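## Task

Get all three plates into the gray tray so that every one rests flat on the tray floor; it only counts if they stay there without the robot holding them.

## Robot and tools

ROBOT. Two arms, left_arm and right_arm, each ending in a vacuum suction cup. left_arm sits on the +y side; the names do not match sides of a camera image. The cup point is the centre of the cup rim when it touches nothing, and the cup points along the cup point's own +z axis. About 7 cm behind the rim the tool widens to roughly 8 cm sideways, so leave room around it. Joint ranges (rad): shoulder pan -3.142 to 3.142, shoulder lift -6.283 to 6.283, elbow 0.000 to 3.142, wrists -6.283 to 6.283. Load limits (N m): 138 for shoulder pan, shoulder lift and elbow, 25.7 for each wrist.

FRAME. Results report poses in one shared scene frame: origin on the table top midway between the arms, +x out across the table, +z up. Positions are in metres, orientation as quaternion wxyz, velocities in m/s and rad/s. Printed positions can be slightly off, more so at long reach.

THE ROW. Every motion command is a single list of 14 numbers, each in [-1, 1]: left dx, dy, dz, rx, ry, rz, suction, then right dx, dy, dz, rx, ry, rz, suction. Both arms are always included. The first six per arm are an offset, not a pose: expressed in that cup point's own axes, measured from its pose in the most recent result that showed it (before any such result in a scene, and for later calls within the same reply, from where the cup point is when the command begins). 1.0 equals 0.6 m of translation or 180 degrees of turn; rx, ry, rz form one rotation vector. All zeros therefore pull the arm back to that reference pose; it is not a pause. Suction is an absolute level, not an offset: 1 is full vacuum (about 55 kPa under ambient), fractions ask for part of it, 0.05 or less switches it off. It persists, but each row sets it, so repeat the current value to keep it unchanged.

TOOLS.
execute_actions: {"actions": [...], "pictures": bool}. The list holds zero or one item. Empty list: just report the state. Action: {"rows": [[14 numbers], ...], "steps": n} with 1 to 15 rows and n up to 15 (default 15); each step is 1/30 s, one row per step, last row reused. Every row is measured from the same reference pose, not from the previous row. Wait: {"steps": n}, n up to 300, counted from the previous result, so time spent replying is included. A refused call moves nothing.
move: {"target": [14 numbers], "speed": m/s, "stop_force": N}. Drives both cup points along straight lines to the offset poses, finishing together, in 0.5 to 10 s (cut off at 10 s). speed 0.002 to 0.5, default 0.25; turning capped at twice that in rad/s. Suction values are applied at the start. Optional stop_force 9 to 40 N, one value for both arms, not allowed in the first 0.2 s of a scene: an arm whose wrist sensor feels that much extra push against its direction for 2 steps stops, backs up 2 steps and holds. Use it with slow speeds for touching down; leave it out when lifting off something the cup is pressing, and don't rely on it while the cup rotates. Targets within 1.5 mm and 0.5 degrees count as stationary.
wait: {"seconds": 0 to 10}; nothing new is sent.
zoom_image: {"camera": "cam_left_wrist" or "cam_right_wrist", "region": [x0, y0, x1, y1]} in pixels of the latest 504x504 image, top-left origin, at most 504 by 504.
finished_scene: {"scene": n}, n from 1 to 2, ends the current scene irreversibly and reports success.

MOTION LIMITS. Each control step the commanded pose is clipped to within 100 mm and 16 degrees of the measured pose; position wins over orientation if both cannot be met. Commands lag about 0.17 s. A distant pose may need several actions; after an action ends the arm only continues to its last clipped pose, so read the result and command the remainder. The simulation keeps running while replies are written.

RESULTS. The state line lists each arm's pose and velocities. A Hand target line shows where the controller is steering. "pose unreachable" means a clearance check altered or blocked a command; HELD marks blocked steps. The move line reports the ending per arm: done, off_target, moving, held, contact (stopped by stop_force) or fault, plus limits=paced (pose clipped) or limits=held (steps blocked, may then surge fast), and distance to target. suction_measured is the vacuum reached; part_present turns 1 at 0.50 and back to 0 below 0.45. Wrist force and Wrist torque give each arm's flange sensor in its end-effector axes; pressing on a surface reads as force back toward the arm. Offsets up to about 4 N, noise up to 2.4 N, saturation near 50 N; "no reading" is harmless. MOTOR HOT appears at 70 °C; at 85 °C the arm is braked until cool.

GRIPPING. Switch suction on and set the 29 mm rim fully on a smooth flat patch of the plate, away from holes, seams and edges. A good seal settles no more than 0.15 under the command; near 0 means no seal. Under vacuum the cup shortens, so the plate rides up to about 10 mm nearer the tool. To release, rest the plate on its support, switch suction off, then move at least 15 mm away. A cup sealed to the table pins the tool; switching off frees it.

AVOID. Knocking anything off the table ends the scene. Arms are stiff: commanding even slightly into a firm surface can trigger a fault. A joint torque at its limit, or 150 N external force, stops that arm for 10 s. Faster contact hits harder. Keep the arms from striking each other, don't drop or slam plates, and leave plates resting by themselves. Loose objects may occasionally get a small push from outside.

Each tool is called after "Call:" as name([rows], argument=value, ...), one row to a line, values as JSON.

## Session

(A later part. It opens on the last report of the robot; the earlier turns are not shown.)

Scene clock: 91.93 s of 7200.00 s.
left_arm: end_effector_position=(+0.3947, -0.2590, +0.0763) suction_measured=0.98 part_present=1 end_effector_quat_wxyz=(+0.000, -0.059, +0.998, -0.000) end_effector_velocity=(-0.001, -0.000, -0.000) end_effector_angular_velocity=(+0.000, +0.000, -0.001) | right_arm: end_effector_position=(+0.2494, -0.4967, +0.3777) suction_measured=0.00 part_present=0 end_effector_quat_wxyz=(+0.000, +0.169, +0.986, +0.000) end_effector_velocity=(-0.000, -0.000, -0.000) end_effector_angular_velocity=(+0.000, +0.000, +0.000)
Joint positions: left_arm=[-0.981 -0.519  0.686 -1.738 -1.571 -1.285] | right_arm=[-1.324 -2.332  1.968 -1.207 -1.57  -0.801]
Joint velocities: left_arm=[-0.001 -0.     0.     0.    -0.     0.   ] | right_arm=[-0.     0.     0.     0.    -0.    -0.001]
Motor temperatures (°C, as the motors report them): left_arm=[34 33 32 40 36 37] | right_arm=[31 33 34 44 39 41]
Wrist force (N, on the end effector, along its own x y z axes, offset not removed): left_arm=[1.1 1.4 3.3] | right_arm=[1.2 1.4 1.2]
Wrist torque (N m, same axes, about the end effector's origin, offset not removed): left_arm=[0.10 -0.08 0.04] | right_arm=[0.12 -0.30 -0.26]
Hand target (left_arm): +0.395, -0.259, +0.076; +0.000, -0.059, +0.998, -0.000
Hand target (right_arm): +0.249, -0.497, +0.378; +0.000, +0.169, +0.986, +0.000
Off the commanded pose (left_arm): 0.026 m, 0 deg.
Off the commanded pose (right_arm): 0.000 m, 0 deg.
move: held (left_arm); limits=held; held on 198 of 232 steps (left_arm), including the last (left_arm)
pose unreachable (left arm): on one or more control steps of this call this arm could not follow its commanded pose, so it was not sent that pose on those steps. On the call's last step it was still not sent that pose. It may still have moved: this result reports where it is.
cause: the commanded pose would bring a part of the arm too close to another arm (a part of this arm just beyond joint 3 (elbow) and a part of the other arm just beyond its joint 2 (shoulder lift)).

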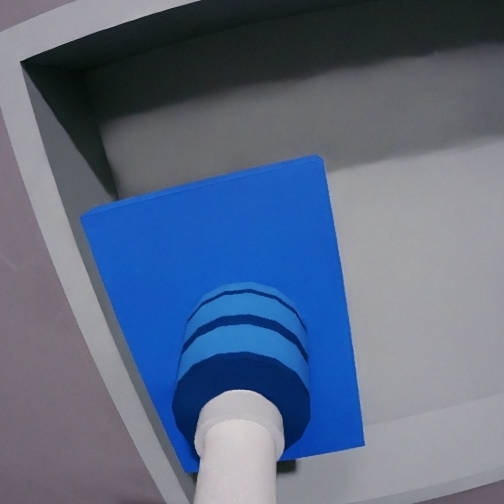

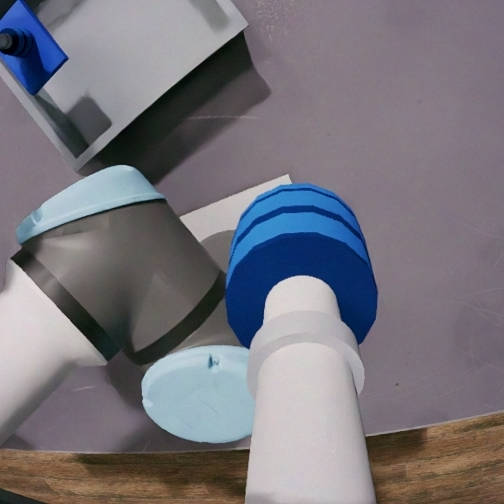

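Call:
move(target=[0,0.2,-0.3,0,0,0,1,0,0,0,0,0,0,0])

Call:
move(target=[0,0,0,0,0,0,1,0.31,-0.64,0,0,0,0,0])

Call:
move(target=[0,-0.204,0.29,0,0,0.015,1,0,0,0,0,0,0,0])

Call:
move(target=[0,0,0.09,0,0,0,1,0,0,0,0,0,0,0], speed=0.04)

Call:
move(target=[0,0,0.05,0,0,0,1,0,0,0,0,0,0,0], speed=0.004, stop_force=9)

Scene clock: 102.70 s of 7200.00 s.
left_arm: end_effector_position=(+0.3809, -0.1401, +0.2563) suction_measured=0.98 part_present=1 end_effector_quat_wxyz=(+0.000, -0.059, +0.998, -0.000) end_effector_velocity=(-0.000, +0.002, +0.001) end_effector_angular_velocity=(-0.000, -0.000, +0.001) | right_arm: end_effector_position=(+0.2494, -0.4967, +0.3777) suction_measured=0.00 part_present=0 end_effector_quat_wxyz=(+0.000, +0.169, +0.986, +0.000) end_effector_velocity=(+0.000, +0.000, +0.000) end_effector_angular_velocity=(-0.001, -0.000, -0.001)
Joint positions: left_arm=[-0.935 -0.924  0.959 -1.605 -1.571 -1.239] | right_arm=[-1.324 -2.332  1.968 -1.207 -1.57  -0.801]
Joint velocities: left_arm=[ 0.001 -0.004  0.004  0.     0.     0.   ] | right_arm=[ 0.001 -0.001 -0.    -0.    -0.     0.001]
Motor temperatures (°C, as the motors report them): left_arm=[34 33 32 40 36 37] | right_arm=[31 33 34 44 39 41]
Wrist force (N, on the end effector, along its own x y z axes, offset not removed): left_arm=[0.0 0.5 2.0] | right_arm=[1.4 -1.0 1.3]
Wrist torque (N m, same axes, about the end effector's origin, offset not removed): left_arm=[-0.19 -0.20 -0.07] | right_arm=[-0.15 -0.34 -0.15]
Hand target (left_arm): +0.381, -0.140, +0.256; +0.000, -0.059, +0.998, -0.000
Hand target (right_arm): +0.249, -0.497, +0.378; +0.000, +0.169, +0.986, +0.000
Off the commanded pose (left_arm): 0.000 m, 0 deg.
Off the commanded pose (right_arm): 0.000 m, 0 deg.
move: done; limits=paced

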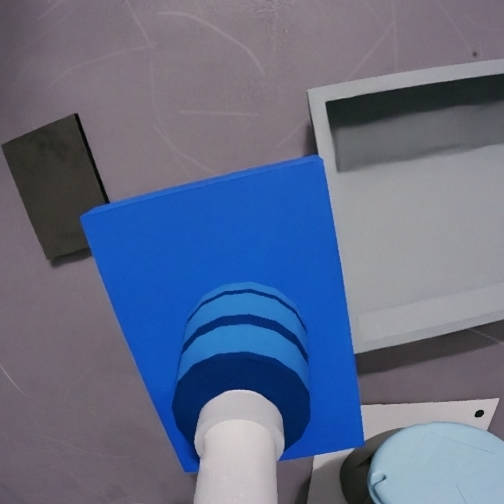

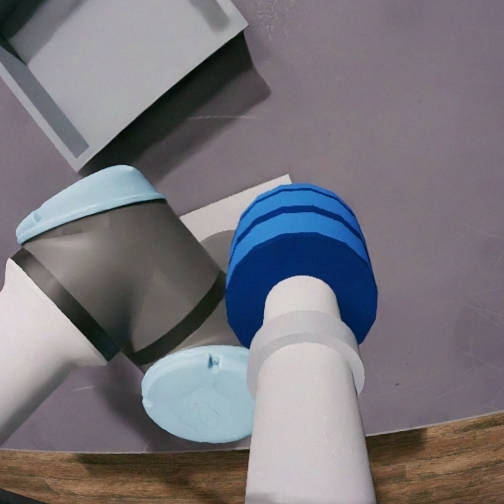

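Scene clock: 104.73 s of 7200.00 s.
left_arm: end_effector_position=(+0.3809, -0.1401, +0.2563) suction_measured=0.96 part_present=1 end_effector_quat_wxyz=(+0.000, -0.059, +0.998, -0.000) end_effector_velocity=(+0.000, +0.000, +0.000) end_effector_angular_velocity=(-0.000, +0.000, +0.000) | right_arm: end_effector_position=(+0.2492, -0.4970, +0.3777) suction_measured=0.00 part_present=0 end_effector_quat_wxyz=(+0.000, +0.169, +0.986, +0.000) end_effector_velocity=(+0.000, +0.000, -0.000) end_effector_angular_velocity=(+0.000, +0.000, +0.001)
Joint positions: left_arm=[-0.935 -0.924  0.959 -1.605 -1.571 -1.239] | right_arm=[-1.325 -2.332  1.968 -1.207 -1.57  -0.802]
Joint velocities: left_arm=[ 0. -0. -0.  0. -0. -0.] | right_arm=[ 0.001  0.     0.    -0.     0.    -0.   ]
Motor temperatures (°C, as the motors report them): left_arm=[34 33 32 40 36 37] | right_arm=[31 33 34 44 39 41]
Wrist force (N, on the end effector, along its own x y z axes, offset not removed): left_arm=[2.6 -1.9 3.2] | right_arm=[1.9 0.7 -1.0]
Wrist torque (N m, same axes, about the end effector's origin, offset not removed): left_arm=[-0.46 -0.57 -0.06] | right_arm=[-0.03 -0.41 -0.08]
Hand target (left_arm): +0.381, -0.140, +0.256; +0.000, -0.059, +0.998, -0.000
Hand target (right_arm): +0.249, -0.497, +0.378; +0.000, +0.169, +0.986, +0.000
Off the commanded pose (left_arm): 0.000 m, 0 deg.
Off the commanded pose (right_arm): 0.426 m, 0 deg; position clipped at the last step of the last action.
move: held (right_arm); limits=paced,held; held on 59 of 61 steps (right_arm), including the last (right_arm)
pose unreachable (right arm): on one or more control steps of this call this arm could not follow its commanded pose, so it was not sent that pose on those steps. On the call's last step it was still not sent that pose. It may still have moved: this result reports where it is.
cause: the commanded pose would bring a part of the arm too close to another arm (a part of this arm just beyond joint 2 (shoulder lift) and a part of the other arm just beyond its joint 3 (elbow)).

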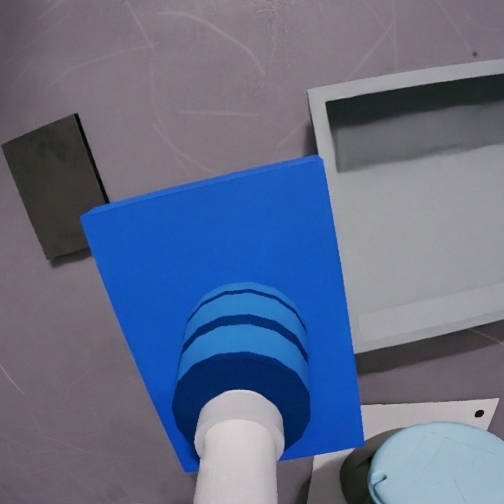

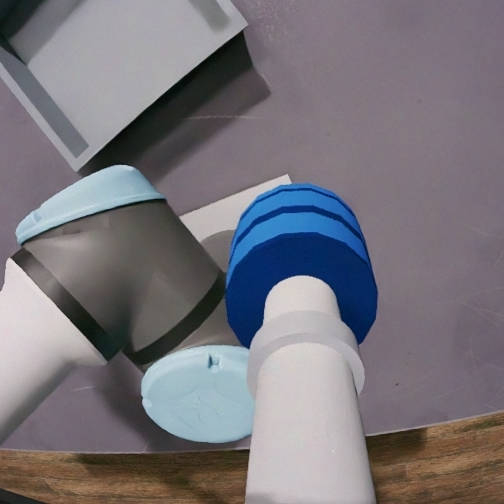

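Scene clock: 106.13 s of 7200.00 s.
left_arm: end_effector_position=(+0.3903, -0.2375, +0.1128) suction_measured=0.96 part_present=1 end_effector_quat_wxyz=(+0.001, -0.040, +0.999, -0.001) end_effector_velocity=(+0.000, +0.000, +0.002) end_effector_angular_velocity=(-0.002, -0.002, +0.000) | right_arm: end_effector_position=(+0.2492, -0.4970, +0.3777) suction_measured=0.00 part_present=0 end_effector_quat_wxyz=(+0.000, +0.169, +0.986, +0.000) end_effector_velocity=(+0.000, +0.000, -0.000) end_effector_angular_velocity=(+0.001, +0.000, +0.001)
Joint positions: left_arm=[-0.976 -0.614  0.775 -1.735 -1.57  -1.24 ] | right_arm=[-1.325 -2.332  1.968 -1.207 -1.57  -0.802]
Joint velocities: left_arm=[ 0.    -0.002 -0.     0.     0.001  0.   ] | right_arm=[ 0.001  0.001 -0.     0.     0.    -0.   ]
Motor temperatures (°C, as the motors report them): left_arm=[34 33 32 40 36 37] | right_arm=[31 33 34 44 39 41]
Wrist force (N, on the end effector, along its own x y z axes, offset not removed): left_arm=[0.1 -1.1 -0.8] | right_arm=[-0.5 0.9 -0.9]
Wrist torque (N m, same axes, about the end effector's origin, offset not removed): left_arm=[-0.30 0.06 -0.01] | right_arm=[0.02 0.08 -0.15]
Hand target (left_arm): +0.390, -0.237, +0.112; +0.001, -0.040, +0.999, -0.001
Hand target (right_arm): +0.249, -0.497, +0.378; +0.000, +0.169, +0.986, +0.000
Off the commanded pose (left_arm): 0.039 m, 0 deg.
Off the commanded pose (right_arm): 0.000 m, 0 deg.
move: held (left_arm); limits=held; held on 8 of 35 steps (left_arm), including the last (left_arm)
pose unreachable (left arm): on one or more control steps of this call this arm could not follow its commanded pose, so it was not sent that pose on those steps. On the call's last step it was still not sent that pose. It may still have moved: this result reports where it is.
cause: the commanded pose would bring a part of the arm too close to another arm (a part of this arm just beyond joint 3 (elbow) and a part of the other arm just beyond its joint 2 (shoulder lift)).

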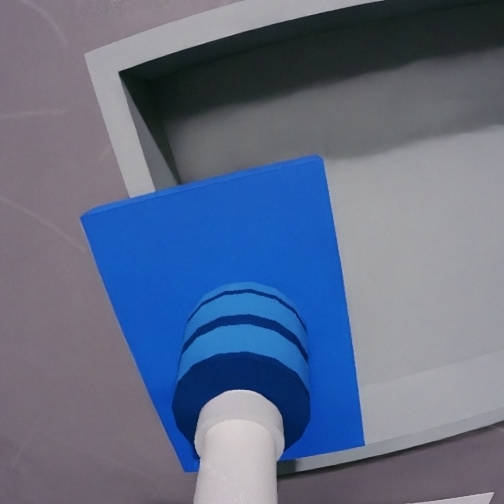

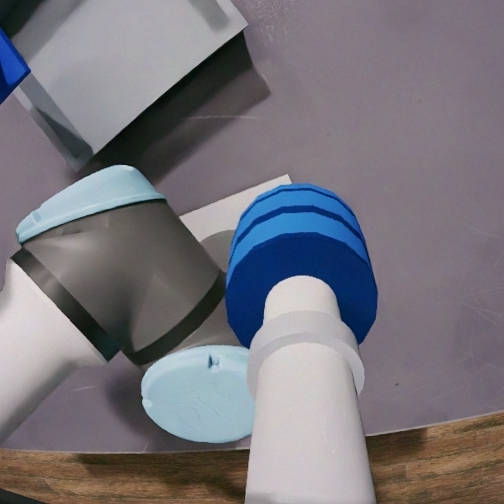

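Scene clock: 108.07 s of 7200.00 s.
left_arm: end_effector_position=(+0.3904, -0.2376, +0.0588) suction_measured=0.99 part_present=1 end_effector_quat_wxyz=(+0.001, -0.040, +0.999, -0.001) end_effector_velocity=(+0.002, +0.001, -0.001) end_effector_angular_velocity=(-0.000, -0.000, +0.002) | right_arm: end_effector_position=(+0.2492, -0.4970, +0.3777) suction_measured=0.00 part_present=0 end_effector_quat_wxyz=(+0.000, +0.169, +0.986, +0.000) end_effector_velocity=(+0.000, +0.000, -0.000) end_effector_angular_velocity=(+0.000, +0.000, +0.002)
Joint positions: left_arm=[-0.976 -0.577  0.844 -1.841 -1.57  -1.24 ] | right_arm=[-1.325 -2.332  1.968 -1.207 -1.57  -0.802]
Joint velocities: left_arm=[ 0.002  0.001  0.001 -0.003  0.    -0.   ] | right_arm=[ 0.001  0.     0.     0.    -0.    -0.001]
Motor temperatures (°C, as the motors report them): left_arm=[34 33 32 40 36 37] | right_arm=[31 33 34 44 39 41]
Wrist force (N, on the end effector, along its own x y z axes, offset not removed): left_arm=[3.6 0.5 3.4] | right_arm=[2.9 2.1 -0.3]
Wrist torque (N m, same axes, about the end effector's origin, offset not removed): left_arm=[-0.12 -0.26 -0.09] | right_arm=[0.13 -0.46 -0.15]
Hand target (left_arm): +0.390, -0.238, +0.059; +0.001, -0.040, +0.999, -0.001
Hand target (right_arm): +0.249, -0.497, +0.378; +0.000, +0.169, +0.986, +0.000
Off the commanded pose (left_arm): 0.000 m, 0 deg.
Off the commanded pose (right_arm): 0.000 m, 0 deg.
move: done; limits=held; held on 1 of 51 steps (right_arm)
pose unreachable (right arm): on one or more control steps of this call this arm could not follow its commanded pose, so it was not sent that pose on those steps. It may still have moved: this result reports where it is.
cause: the commanded pose would bring a part of the arm too close to another arm (a part of this arm just beyond joint 2 (shoulder lift) and a part of the other arm just beyond its joint 3 (elbow)).

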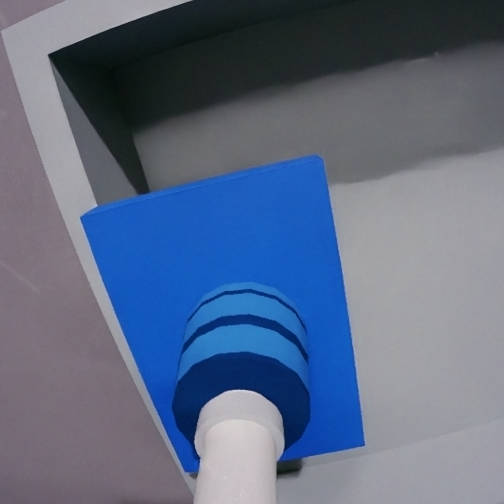

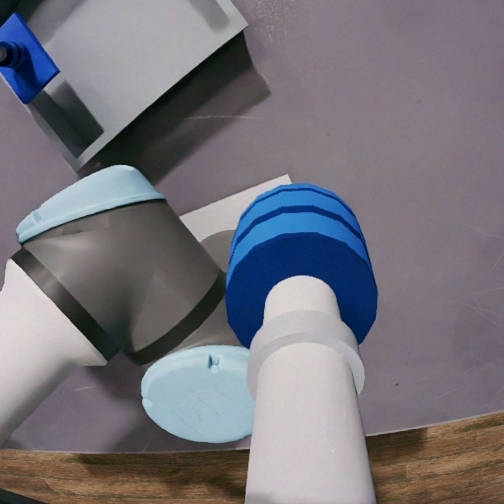

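Scene clock: 115.80 s of 7200.00 s.
left_arm: end_effector_position=(+0.3904, -0.2376, +0.0289) suction_measured=0.98 part_present=1 end_effector_quat_wxyz=(+0.001, -0.040, +0.999, -0.001) end_effector_velocity=(-0.000, -0.000, -0.001) end_effector_angular_velocity=(-0.000, +0.000, -0.001) | right_arm: end_effector_position=(+0.2492, -0.4970, +0.3777) suction_measured=0.00 part_present=0 end_effector_quat_wxyz=(+0.000, +0.169, +0.986, +0.000) end_effector_velocity=(+0.000, +0.000, -0.000) end_effector_angular_velocity=(-0.000, -0.000, +0.001)
Joint positions: left_arm=[-0.976 -0.549  0.87  -1.895 -1.57  -1.24 ] | right_arm=[-1.325 -2.332  1.968 -1.207 -1.57  -0.802]
Joint velocities: left_arm=[-0.     0.001  0.    -0.001 -0.     0.   ] | right_arm=[ 0.  0.  0. -0.  0. -0.]
Motor temperatures (°C, as the motors report them): left_arm=[34 33 32 40 36 37] | right_arm=[31 33 34 44 39 41]
Wrist force (N, on the end effector, along its own x y z axes, offset not removed): left_arm=[-1.2 1.8 -1.5] | right_arm=[2.5 0.7 -0.9]
Wrist torque (N m, same axes, about the end effector's origin, offset not removed): left_arm=[-0.04 0.10 -0.24] | right_arm=[0.04 -0.50 -0.17]
Hand target (left_arm): +0.390, -0.238, +0.029; +0.001, -0.040, +0.999, -0.001
Hand target (right_arm): +0.249, -0.497, +0.378; +0.000, +0.169, +0.986, +0.000
Off the commanded pose (left_arm): 0.000 m, 0 deg.
Off the commanded pose (right_arm): 0.000 m, 0 deg.
move: done

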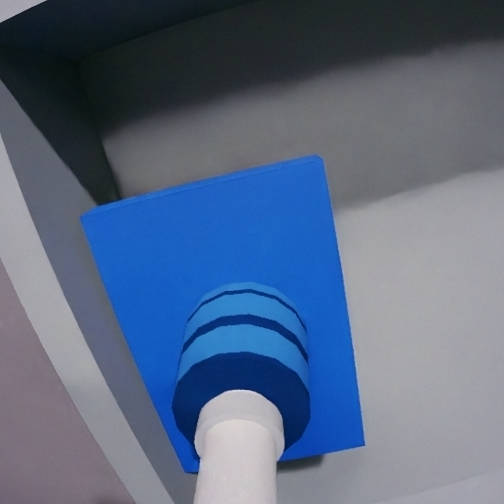

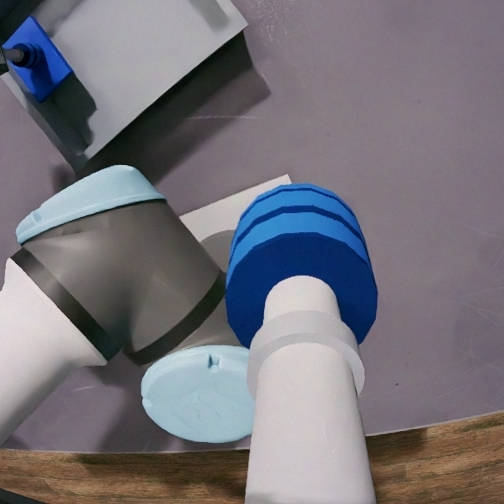

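Luckily inside, snug by the wall.

Call:
move(target=[0,0,0.05,0,0,0,1,0,0,0,0,0,0,0], speed=0.004, stop_force=9)

Scene clock: 125.03 s of 7200.00 s.
left_arm: end_effector_position=(+0.3905, -0.2377, +0.0039) suction_measured=0.99 part_present=1 end_effector_quat_wxyz=(+0.001, -0.040, +0.999, -0.001) end_effector_velocity=(+0.000, +0.001, -0.000) end_effector_angular_velocity=(+0.003, +0.001, +0.001) | right_arm: end_effector_position=(+0.2492, -0.4970, +0.3777) suction_measured=0.00 part_present=0 end_effector_quat_wxyz=(+0.000, +0.169, +0.986, +0.000) end_effector_velocity=(+0.000, -0.000, -0.000) end_effector_angular_velocity=(+0.000, +0.000, -0.000)
Joint positions: left_arm=[-0.976 -0.524  0.887 -1.937 -1.57  -1.24 ] | right_arm=[-1.325 -2.332  1.968 -1.207 -1.57  -0.802]
Joint velocities: left_arm=[ 0.001 -0.     0.     0.003  0.    -0.   ] | right_arm=[-0.  0.  0. -0.  0.  0.]
Motor temperatures (°C, as the motors report them): left_arm=[34 33 32 40 36 37] | right_arm=[31 33 34 44 39 41]
Wrist force (N, on the end effector, along its own x y z axes, offset not removed): left_arm=[-3.0 1.6 -21.2] | right_arm=[1.8 0.9 -1.1]
Wrist torque (N m, same axes, about the end effector's origin, offset not removed): left_arm=[-0.07 0.53 -0.01] | right_arm=[0.06 -0.42 -0.30]
Hand target (left_arm): +0.390, -0.238, +0.004; +0.001, -0.040, +0.999, -0.001
Hand target (right_arm): +0.249, -0.497, +0.378; +0.000, +0.169, +0.986, +0.000
Off the commanded pose (left_arm): 0.005 m, 0 deg.
Off the commanded pose (right_arm): 0.000 m, 0 deg.
move: contact (left_arm)

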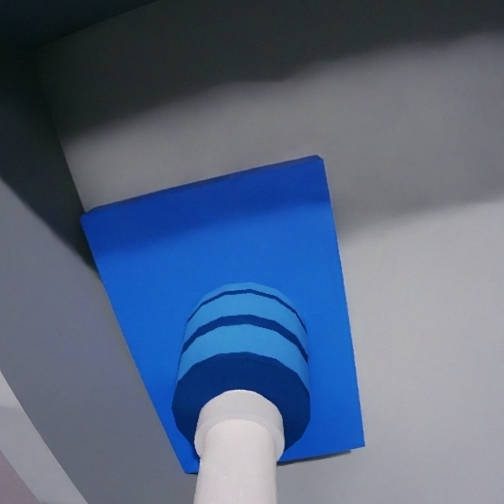

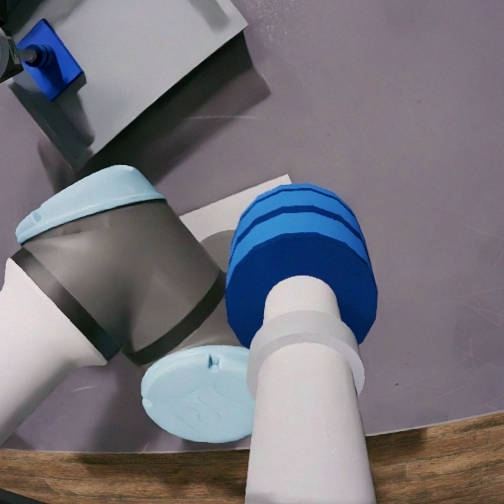

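Call:
execute_actions([
  {"rows":[[0,0,-0.01,0,0,0,0,0,0,0,0,0,0,0]]},
], pictures=false)

Call:
move(target=[0,0,-0.2,0,0,0,0,0,0,0,0,0,0,0], speed=0.12)

Call:
move(target=[0.2,1,-0.2,0,0,0,0,0,0,0,0,0,0,0])

Call:
move(target=[0,0.35,0,0,0,0,0,-0.1,0.43,0.2,0,0,-0.216,0])

Scene clock: 140.87 s of 7200.00 s.
left_arm: end_effector_position=(+0.3905, -0.2377, +0.0098) suction_measured=0.01 part_present=0 end_effector_quat_wxyz=(+0.001, -0.040, +0.999, -0.001) end_effector_velocity=(+0.001, +0.001, +0.001) end_effector_angular_velocity=(-0.000, -0.000, +0.002) | right_arm: end_effector_position=(+0.2492, -0.4970, +0.3777) suction_measured=0.00 part_present=0 end_effector_quat_wxyz=(+0.000, +0.169, +0.986, +0.000) end_effector_velocity=(+0.000, -0.000, +0.000) end_effector_angular_velocity=(+0.000, +0.000, +0.001)
Joint positions: left_arm=[-0.976 -0.53   0.883 -1.927 -1.57  -1.24 ] | right_arm=[-1.325 -2.332  1.968 -1.207 -1.57  -0.802]
Joint velocities: left_arm=[ 0.002 -0.001 -0.001  0.001 -0.     0.   ] | right_arm=[ 0.     0.001 -0.001 -0.    -0.    -0.001]
Motor temperatures (°C, as the motors report them): left_arm=[34 33 32 40 36 37] | right_arm=[31 33 34 44 39 41]
Wrist force (N, on the end effector, along its own x y z axes, offset not removed): left_arm=[0.0 0.7 -2.0] | right_arm=[2.4 0.2 -0.7]
Wrist torque (N m, same axes, about the end effector's origin, offset not removed): left_arm=[-0.15 0.01 0.15] | right_arm=[0.00 -0.54 -0.17]
Hand target (left_arm): +0.390, -0.238, +0.010; +0.001, -0.040, +0.999, -0.001
Hand target (right_arm): +0.249, -0.497, +0.378; +0.000, +0.169, +0.986, +0.000
Off the commanded pose (left_arm): 0.000 m, 0 deg.
Off the commanded pose (right_arm): 0.000 m, 0 deg.
Steps of this call (steps 1 to 460: nothing new was sent; steps 461 to 475: all 15 steps of this action). Readings (end_effector_position | what the end effector reports):
461: left_arm (+0.3905, -0.2377, +0.0043) | right_arm (+0.2492, -0.4970, +0.3777) | left_arm suction_measured=0.06 part_present=0 | right_arm suction_measured=0.00 part_present=0
462: left_arm (+0.3905, -0.2377, +0.0053) | right_arm (+0.2492, -0.4970, +0.3777) | left_arm suction_measured=0.01 part_present=0 | right_arm suction_measured=0.00 part_present=0
464: left_arm (+0.3905, -0.2377, +0.0074) | right_arm (+0.2492, -0.4970, +0.3777) | left_arm suction_measured=0.01 part_present=0 | right_arm suction_measured=0.00 part_present=0
468: left_arm (+0.3905, -0.2377, +0.0092) | right_arm (+0.2492, -0.4970, +0.3777) | left_arm suction_measured=0.01 part_present=0 | right_arm suction_measured=0.00 part_present=0
475: the state above

Scene clock: 142.57 s of 7200.00 s.
left_arm: end_effector_position=(+0.3904, -0.2374, +0.1297) suction_measured=0.01 part_present=0 end_effector_quat_wxyz=(+0.001, -0.040, +0.999, -0.001) end_effector_velocity=(+0.000, +0.000, +0.002) end_effector_angular_velocity=(+0.000, +0.000, +0.000) | right_arm: end_effector_position=(+0.2492, -0.4970, +0.3777) suction_measured=0.00 part_present=0 end_effector_quat_wxyz=(+0.000, +0.169, +0.986, +0.000) end_effector_velocity=(-0.000, -0.000, -0.000) end_effector_angular_velocity=(+0.002, +0.001, -0.003)
Joint positions: left_arm=[-0.976 -0.623  0.748 -1.699 -1.57  -1.24 ] | right_arm=[-1.325 -2.332  1.968 -1.207 -1.57  -0.802]
Joint velocities: left_arm=[ 0.    -0.    -0.005  0.006 -0.    -0.   ] | right_arm=[-0.001  0.001  0.     0.    -0.     0.002]
Motor temperatures (°C, as the motors report them): left_arm=[34 33 32 40 36 37] | right_arm=[31 33 34 44 39 41]
Wrist force (N, on the end effector, along its own x y z axes, offset not removed): left_arm=[1.7 0.7 2.7] | right_arm=[1.4 1.9 -0.9]
Wrist torque (N m, same axes, about the end effector's origin, offset not removed): left_arm=[-0.14 -0.13 -0.26] | right_arm=[0.13 -0.32 -0.14]
Hand target (left_arm): +0.390, -0.237, +0.130; +0.001, -0.040, +0.999, -0.001
Hand target (right_arm): +0.249, -0.497, +0.378; +0.000, +0.169, +0.986, +0.000
Off the commanded pose (left_arm): 0.000 m, 0 deg.
Off the commanded pose (right_arm): 0.000 m, 0 deg.
move: done

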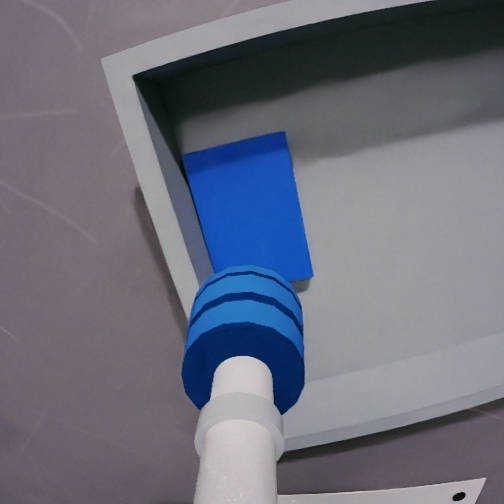

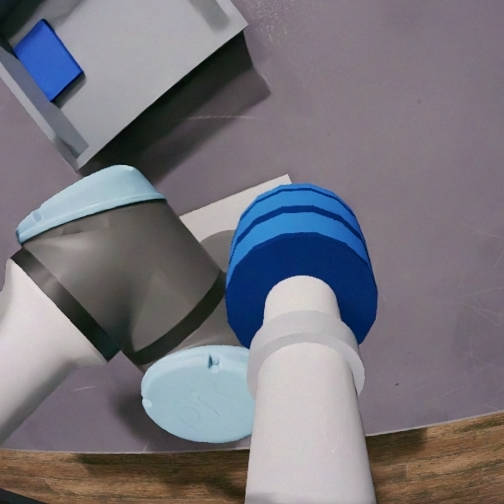

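Scene clock: 149.93 s of 7200.00 s.
left_arm: end_effector_position=(+0.2244, +0.3516, +0.2489) suction_measured=0.01 part_present=0 end_effector_quat_wxyz=(+0.001, -0.040, +0.999, -0.001) end_effector_velocity=(-0.001, +0.002, +0.001) end_effector_angular_velocity=(+0.000, -0.000, -0.001) | right_arm: end_effector_position=(+0.2492, -0.4970, +0.3777) suction_measured=0.00 part_present=0 end_effector_quat_wxyz=(+0.000, +0.169, +0.986, +0.000) end_effector_velocity=(+0.000, +0.000, +0.000) end_effector_angular_velocity=(-0.001, -0.001, +0.002)
Joint positions: left_arm=[-0.657 -2.072  2.212 -1.713 -1.57  -0.922] | right_arm=[-1.325 -2.332  1.968 -1.207 -1.57  -0.802]
Joint velocities: left_arm=[ 0.001 -0.005 -0.     0.005  0.     0.002] | right_arm=[ 0.    -0.001 -0.    -0.    -0.    -0.002]
Motor temperatures (°C, as the motors report them): left_arm=[34 33 32 40 36 37] | right_arm=[31 33 34 44 39 41]
Wrist force (N, on the end effector, along its own x y z axes, offset not removed): left_arm=[0.0 -0.3 2.7] | right_arm=[2.0 -2.0 -0.3]
Wrist torque (N m, same axes, about the end effector's origin, offset not removed): left_arm=[-0.27 0.15 -0.11] | right_arm=[-0.37 -0.34 -0.28]
Hand target (left_arm): +0.224, +0.352, +0.249; +0.001, -0.040, +0.999, -0.001
Hand target (right_arm): +0.249, -0.497, +0.378; +0.000, +0.169, +0.986, +0.000
Off the commanded pose (left_arm): 0.002 m, 0 deg.
Off the commanded pose (right_arm): 0.000 m, 0 deg.
move: done; limits=paced,held; held on 7 of 221 steps (left_arm)
pose unreachable (left arm): on one or more control steps of this call this arm could not follow its commanded pose, so it was not sent that pose on those steps. It may still have moved: this result reports where it is.
cause: the commanded pose would bring a part of the arm too close to another arm (a part of this arm just beyond joint 3 (elbow) and a part of the other arm just beyond its joint 2 (shoulder lift)).

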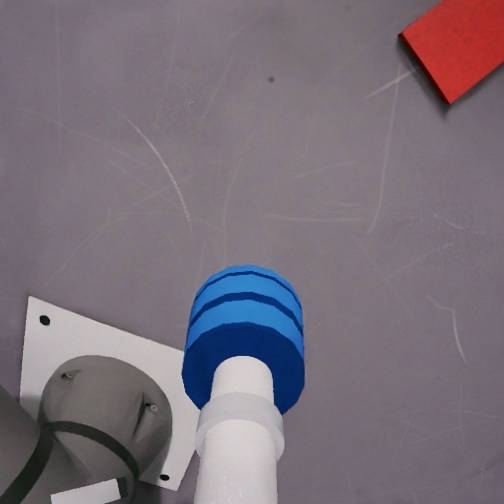

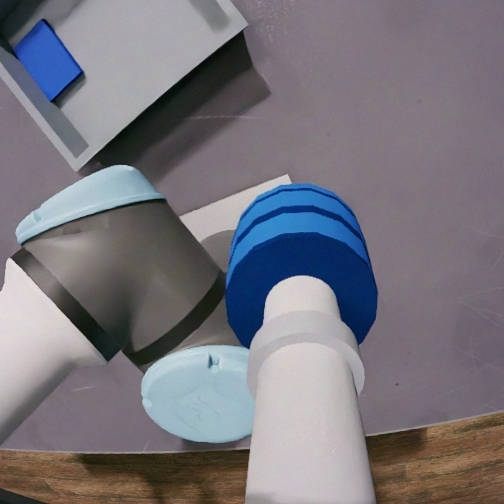

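Scene clock: 151.87 s of 7200.00 s.
left_arm: end_effector_position=(+0.2082, +0.5610, +0.2488) suction_measured=0.01 part_present=0 end_effector_quat_wxyz=(+0.002, -0.040, +0.999, -0.000) end_effector_velocity=(+0.000, +0.001, +0.000) end_effector_angular_velocity=(-0.001, +0.000, -0.001) | right_arm: end_effector_position=(+0.3915, -0.2730, +0.2574) suction_measured=0.00 part_present=0 end_effector_quat_wxyz=(-0.000, -0.169, +0.986, +0.001) end_effector_velocity=(+0.001, +0.001, -0.001) end_effector_angular_velocity=(-0.001, -0.001, +0.002)
Joint positions: left_arm=[ 0.005 -2.166  2.252 -1.66  -1.571 -0.259] | right_arm=[-0.218 -1.943  2.119 -1.747 -1.57  -0.373]
Joint velocities: left_arm=[ 0.005  0.003 -0.001 -0.001 -0.001  0.007] | right_arm=[ 0.004  0.005 -0.002 -0.004 -0.001  0.003]
Motor temperatures (°C, as the motors report them): left_arm=[34 33 32 40 36 37] | right_arm=[31 33 34 44 39 41]
Wrist force (N, on the end effector, along its own x y z axes, offset not removed): left_arm=[1.9 -1.8 4.9] | right_arm=[2.0 -0.6 0.8]
Wrist torque (N m, same axes, about the end effector's origin, offset not removed): left_arm=[-0.37 -0.25 0.14] | right_arm=[-0.18 -0.42 -0.16]
Hand target (left_arm): +0.208, +0.561, +0.249; +0.001, -0.040, +0.999, -0.000
Hand target (right_arm): +0.392, -0.273, +0.257; -0.000, -0.169, +0.986, +0.001
Off the commanded pose (left_arm): 0.001 m, 0 deg.
Off the commanded pose (right_arm): 0.001 m, 0 deg.
move: done

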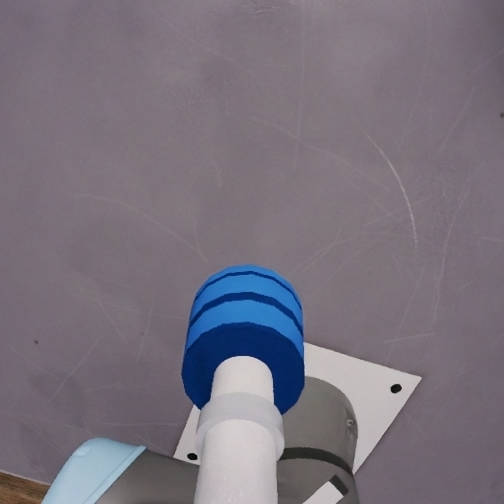

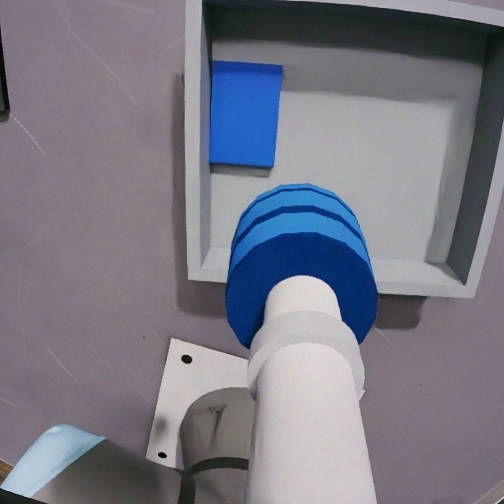

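Call:
move(target=[0,0,0,0,0,0,0,-0.077,0.494,0.25,0,0,0,0])

Scene clock: 164.03 s of 7200.00 s.
left_arm: end_effector_position=(+0.2082, +0.5610, +0.2488) suction_measured=0.01 part_present=0 end_effector_quat_wxyz=(+0.002, -0.040, +0.999, -0.000) end_effector_velocity=(-0.000, +0.000, -0.000) end_effector_angular_velocity=(-0.000, +0.000, +0.002) | right_arm: end_effector_position=(+0.3358, +0.0220, +0.1070) suction_measured=0.00 part_present=0 end_effector_quat_wxyz=(-0.001, -0.169, +0.986, +0.001) end_effector_velocity=(-0.000, +0.002, -0.001) end_effector_angular_velocity=(-0.000, -0.000, +0.001)
Joint positions: left_arm=[ 0.005 -2.166  2.252 -1.66  -1.571 -0.259] | right_arm=[ 0.527 -1.392  2.055 -2.234 -1.569  0.371]
Joint velocities: left_arm=[ 0.002 -0.     0.     0.    -0.    -0.   ] | right_arm=[ 0.003  0.004 -0.003 -0.001 -0.001  0.003]
Motor temperatures (°C, as the motors report them): left_arm=[34 33 32 40 36 37] | right_arm=[31 33 34 44 39 41]
Wrist force (N, on the end effector, along its own x y z axes, offset not removed): left_arm=[1.1 4.2 1.5] | right_arm=[0.5 1.6 -0.7]
Wrist torque (N m, same axes, about the end effector's origin, offset not removed): left_arm=[0.54 0.02 -0.12] | right_arm=[0.10 -0.29 -0.21]
Hand target (left_arm): +0.208, +0.561, +0.249; +0.002, -0.040, +0.999, -0.000
Hand target (right_arm): +0.336, +0.022, +0.107; -0.001, -0.169, +0.986, +0.001
Off the commanded pose (left_arm): 0.000 m, 0 deg.
Off the commanded pose (right_arm): 0.001 m, 0 deg.
After step 90, 7.20 s passed at rest.
move: done

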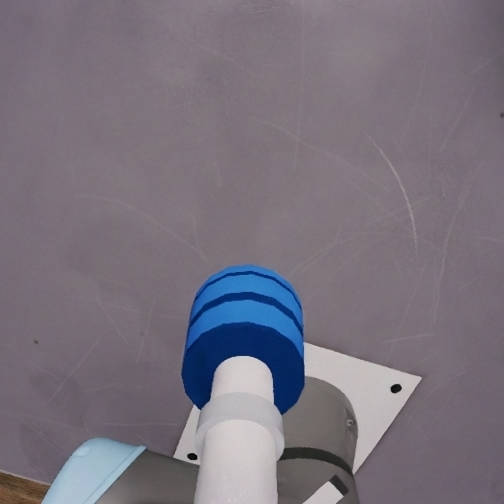

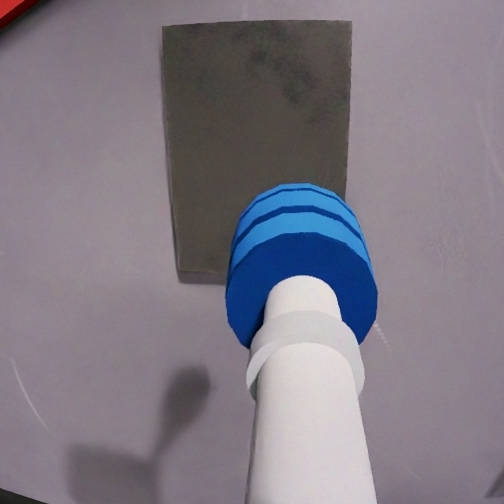

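Call:
move(target=[0,0,0,0,0,0,0,0.008,0.027,0.125,0,0,0,1], speed=0.08)

Call:
move(target=[0,0,0,0,0,0,0,0,0,0.05,0,0,0,1], speed=0.005, stop_force=9)

Scene clock: 170.23 s of 7200.00 s.
left_arm: end_effector_position=(+0.2082, +0.5610, +0.2488) suction_measured=0.01 part_present=0 end_effector_quat_wxyz=(+0.002, -0.040, +0.999, -0.000) end_effector_velocity=(+0.000, -0.000, -0.000) end_effector_angular_velocity=(+0.000, +0.000, -0.001) | right_arm: end_effector_position=(+0.3257, +0.0356, +0.0321) suction_measured=0.00 part_present=0 end_effector_quat_wxyz=(-0.001, -0.169, +0.986, +0.001) end_effector_velocity=(-0.000, +0.000, -0.002) end_effector_angular_velocity=(-0.000, +0.000, +0.001)
Joint positions: left_arm=[ 0.005 -2.166  2.252 -1.66  -1.571 -0.259] | right_arm=[ 0.561 -1.239  2.11  -2.442 -1.569  0.406]
Joint velocities: left_arm=[-0.001  0.     0.     0.     0.    -0.   ] | right_arm=[ 0.001  0.004  0.001 -0.004  0.     0.   ]
Motor temperatures (°C, as the motors report them): left_arm=[34 33 32 40 36 37] | right_arm=[31 33 34 44 39 41]
Wrist force (N, on the end effector, along its own x y z axes, offset not removed): left_arm=[-0.9 2.0 0.8] | right_arm=[2.1 -0.1 -0.6]
Wrist torque (N m, same axes, about the end effector's origin, offset not removed): left_arm=[0.14 0.23 0.21] | right_arm=[-0.19 -0.37 -0.24]
Hand target (left_arm): +0.208, +0.561, +0.249; +0.002, -0.040, +0.999, -0.000
Hand target (right_arm): +0.326, +0.036, +0.032; -0.001, -0.169, +0.986, +0.001
Off the commanded pose (left_arm): 0.000 m, 0 deg.
Off the commanded pose (right_arm): 0.000 m, 0 deg.
After step 90, 1.80 s passed at rest.
move: done

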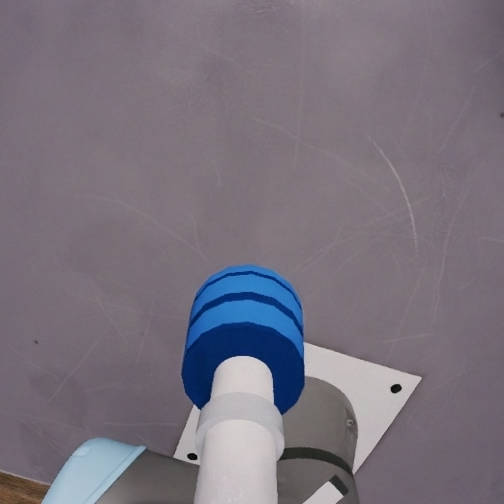

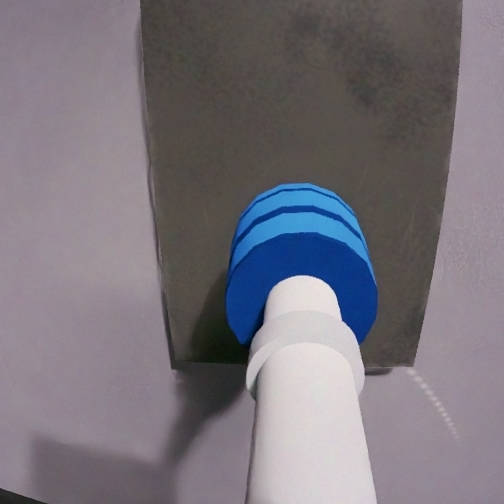

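Scene clock: 176.47 s of 7200.00 s.
left_arm: end_effector_position=(+0.2082, +0.5610, +0.2488) suction_measured=0.01 part_present=0 end_effector_quat_wxyz=(+0.002, -0.040, +0.999, -0.000) end_effector_velocity=(+0.000, -0.000, -0.000) end_effector_angular_velocity=(-0.000, +0.000, -0.001) | right_arm: end_effector_position=(+0.3257, +0.0356, +0.0021) suction_measured=1.00 part_present=1 end_effector_quat_wxyz=(-0.001, -0.169, +0.986, +0.001) end_effector_velocity=(-0.000, +0.000, -0.000) end_effector_angular_velocity=(+0.000, -0.000, +0.000)
Joint positions: left_arm=[ 0.005 -2.166  2.252 -1.66  -1.571 -0.259] | right_arm=[ 0.561 -1.174  2.129 -2.525 -1.569  0.406]
Joint velocities: left_arm=[-0.001  0.     0.     0.    -0.     0.   ] | right_arm=[ 0.     0.001  0.001 -0.002  0.     0.   ]
Motor temperatures (°C, as the motors report them): left_arm=[34 33 32 40 36 37] | right_arm=[31 33 34 44 39 41]
Wrist force (N, on the end effector, along its own x y z axes, offset not removed): left_arm=[-2.0 1.6 3.3] | right_arm=[1.4 1.8 1.0]
Wrist torque (N m, same axes, about the end effector's origin, offset not removed): left_arm=[0.14 0.31 -0.02] | right_arm=[0.20 -0.28 -0.24]
Hand target (left_arm): +0.208, +0.561, +0.249; +0.002, -0.040, +0.999, -0.000
Hand target (right_arm): +0.326, +0.036, +0.002; -0.001, -0.169, +0.986, +0.001
Off the commanded pose (left_arm): 0.000 m, 0 deg.
Off the commanded pose (right_arm): 0.000 m, 0 deg.
move: done

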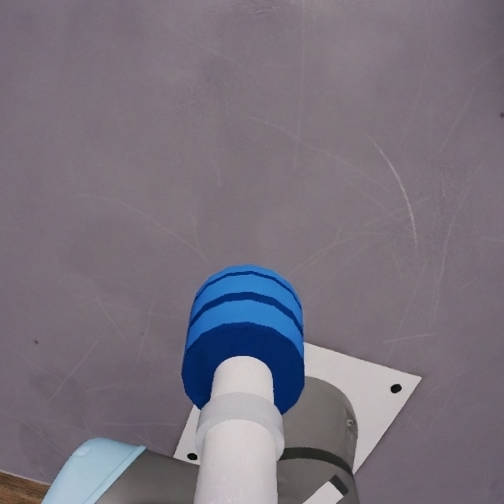

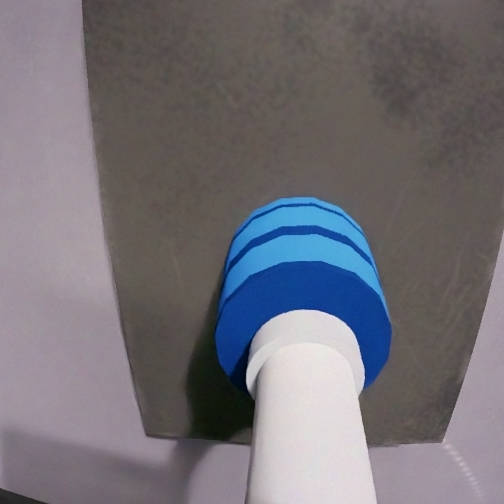

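Call:
move(target=[0,0,0,0,0,0,0,0,0,-0.2,0,0,0,1], speed=0.15)

Call:
move(target=[0,0,0,0,0,0,0,0,-0.645,0,0,0,-0.49,1])

Scene clock: 181.23 s of 7200.00 s.
left_arm: end_effector_position=(+0.2082, +0.5610, +0.2488) suction_measured=0.01 part_present=0 end_effector_quat_wxyz=(+0.002, -0.040, +0.999, -0.000) end_effector_velocity=(-0.000, +0.000, +0.000) end_effector_angular_velocity=(-0.000, -0.000, +0.001) | right_arm: end_effector_position=(+0.3258, +0.0357, +0.1221) suction_measured=1.00 part_present=1 end_effector_quat_wxyz=(-0.001, -0.169, +0.986, +0.001) end_effector_velocity=(-0.000, +0.000, +0.002) end_effector_angular_velocity=(-0.000, +0.000, +0.002)
Joint positions: left_arm=[ 0.005 -2.166  2.252 -1.66  -1.571 -0.259] | right_arm=[ 0.561 -1.402  2.02  -2.188 -1.569  0.406]
Joint velocities: left_arm=[ 0.001  0.    -0.    -0.    -0.     0.   ] | right_arm=[ 0.    -0.003 -0.003  0.006  0.    -0.001]
Motor temperatures (°C, as the motors report them): left_arm=[34 33 32 40 36 37] | right_arm=[31 33 34 44 39 41]
Wrist force (N, on the end effector, along its own x y z axes, offset not removed): left_arm=[-1.0 -1.0 2.8] | right_arm=[2.1 2.0 1.4]
Wrist torque (N m, same axes, about the end effector's origin, offset not removed): left_arm=[-0.28 0.25 0.11] | right_arm=[0.20 -0.40 -0.17]
Hand target (left_arm): +0.208, +0.561, +0.249; +0.002, -0.040, +0.999, -0.000
Hand target (right_arm): +0.326, +0.036, +0.122; -0.001, -0.169, +0.986, +0.001
Off the commanded pose (left_arm): 0.000 m, 0 deg.
Off the commanded pose (right_arm): 0.000 m, 0 deg.
After step 90, 0.47 s passed at rest.
move: done

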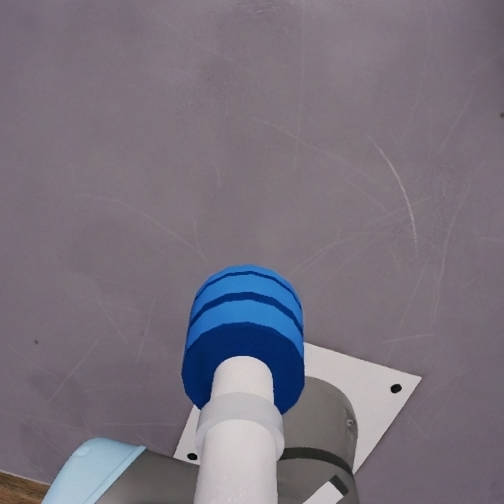

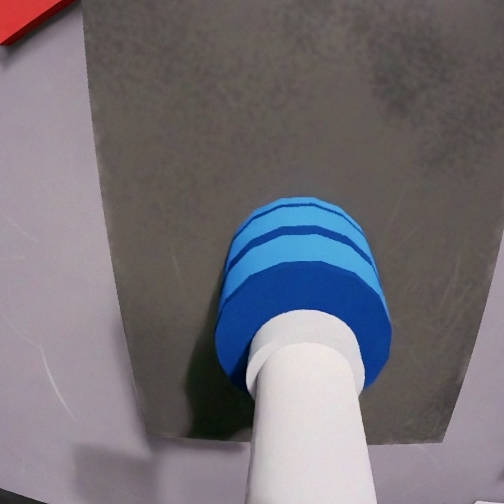

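Scene clock: 184.83 s of 7200.00 s.
left_arm: end_effector_position=(+0.2082, +0.5610, +0.2488) suction_measured=0.01 part_present=0 end_effector_quat_wxyz=(+0.002, -0.040, +0.999, -0.000) end_effector_velocity=(-0.000, +0.000, -0.000) end_effector_angular_velocity=(-0.000, +0.000, +0.001) | right_arm: end_effector_position=(+0.4552, -0.3295, +0.1223) suction_measured=1.00 part_present=1 end_effector_quat_wxyz=(-0.000, +0.807, -0.591, -0.000) end_effector_velocity=(+0.001, -0.001, -0.001) end_effector_angular_velocity=(+0.002, +0.001, +0.009)
Joint positions: left_arm=[ 0.005 -2.166  2.252 -1.66  -1.571 -0.259] | right_arm=[-0.357 -1.651  2.283 -2.203 -1.57  -2.051]
Joint velocities: left_arm=[ 0.001 -0.     0.     0.    -0.     0.   ] | right_arm=[-0.004  0.003 -0.001 -0.     0.002 -0.013]
Motor temperatures (°C, as the motors report them): left_arm=[34 33 32 40 36 37] | right_arm=[31 33 34 44 39 41]
Wrist force (N, on the end effector, along its own x y z axes, offset not removed): left_arm=[0.1 3.5 2.7] | right_arm=[2.1 2.0 0.2]
Wrist torque (N m, same axes, about the end effector's origin, offset not removed): left_arm=[0.52 0.21 0.01] | right_arm=[0.10 -0.40 -0.29]
Hand target (left_arm): +0.208, +0.561, +0.249; +0.002, -0.040, +0.999, -0.000
Hand target (right_arm): +0.455, -0.330, +0.122; -0.000, +0.807, -0.590, -0.000
Off the commanded pose (left_arm): 0.000 m, 0 deg.
Off the commanded pose (right_arm): 0.001 m, 0 deg.
move: done

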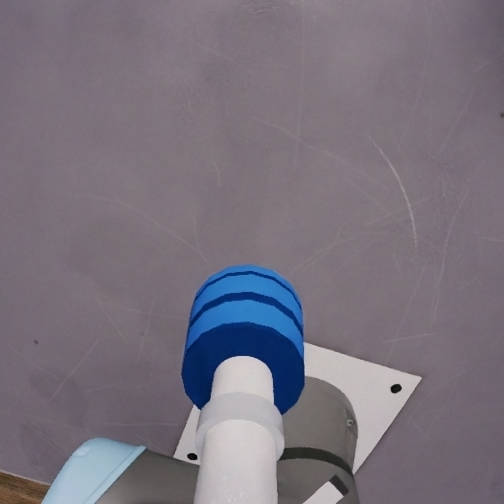

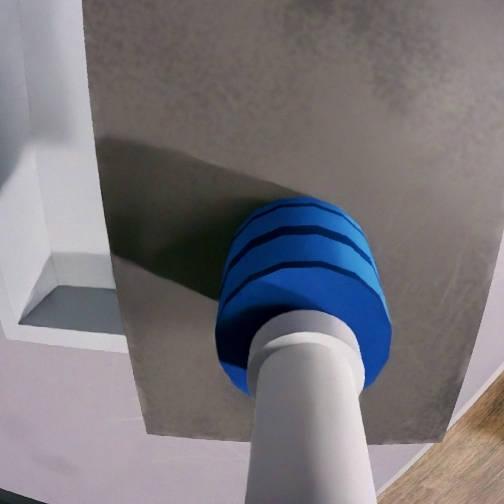

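Call:
move(target=[0,0,0,0,0,0,0,0.01,0,0.09,0,0,0,1], speed=0.05)

Scene clock: 189.23 s of 7200.00 s.
left_arm: end_effector_position=(+0.2082, +0.5610, +0.2488) suction_measured=0.01 part_present=0 end_effector_quat_wxyz=(+0.002, -0.040, +0.999, -0.000) end_effector_velocity=(+0.000, -0.000, -0.000) end_effector_angular_velocity=(-0.001, +0.000, -0.000) | right_arm: end_effector_position=(+0.4569, -0.3353, +0.0684) suction_measured=1.00 part_present=1 end_effector_quat_wxyz=(-0.000, +0.807, -0.591, -0.000) end_effector_velocity=(+0.000, -0.001, -0.002) end_effector_angular_velocity=(-0.000, -0.000, -0.001)
Joint positions: left_arm=[ 0.005 -2.166  2.252 -1.66  -1.571 -0.259] | right_arm=[-0.371 -1.534  2.354 -2.39  -1.57  -2.065]
Joint velocities: left_arm=[-0.     0.     0.    -0.    -0.001 -0.   ] | right_arm=[-0.001  0.006  0.002 -0.008 -0.    -0.   ]
Motor temperatures (°C, as the motors report them): left_arm=[34 33 32 40 36 37] | right_arm=[31 33 34 44 39 41]
Wrist force (N, on the end effector, along its own x y z axes, offset not removed): left_arm=[2.5 2.9 0.7] | right_arm=[1.8 1.1 1.0]
Wrist torque (N m, same axes, about the end effector's origin, offset not removed): left_arm=[0.36 -0.24 0.11] | right_arm=[0.06 -0.50 -0.13]
Hand target (left_arm): +0.208, +0.561, +0.249; +0.002, -0.040, +0.999, -0.000
Hand target (right_arm): +0.457, -0.335, +0.068; -0.000, +0.807, -0.591, -0.000
Off the commanded pose (left_arm): 0.000 m, 0 deg.
Off the commanded pose (right_arm): 0.000 m, 0 deg.
move: done

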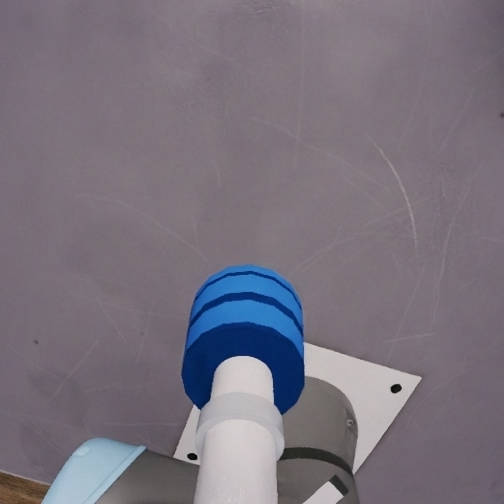

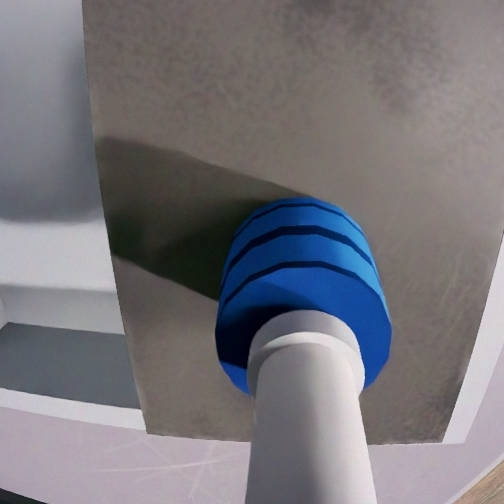

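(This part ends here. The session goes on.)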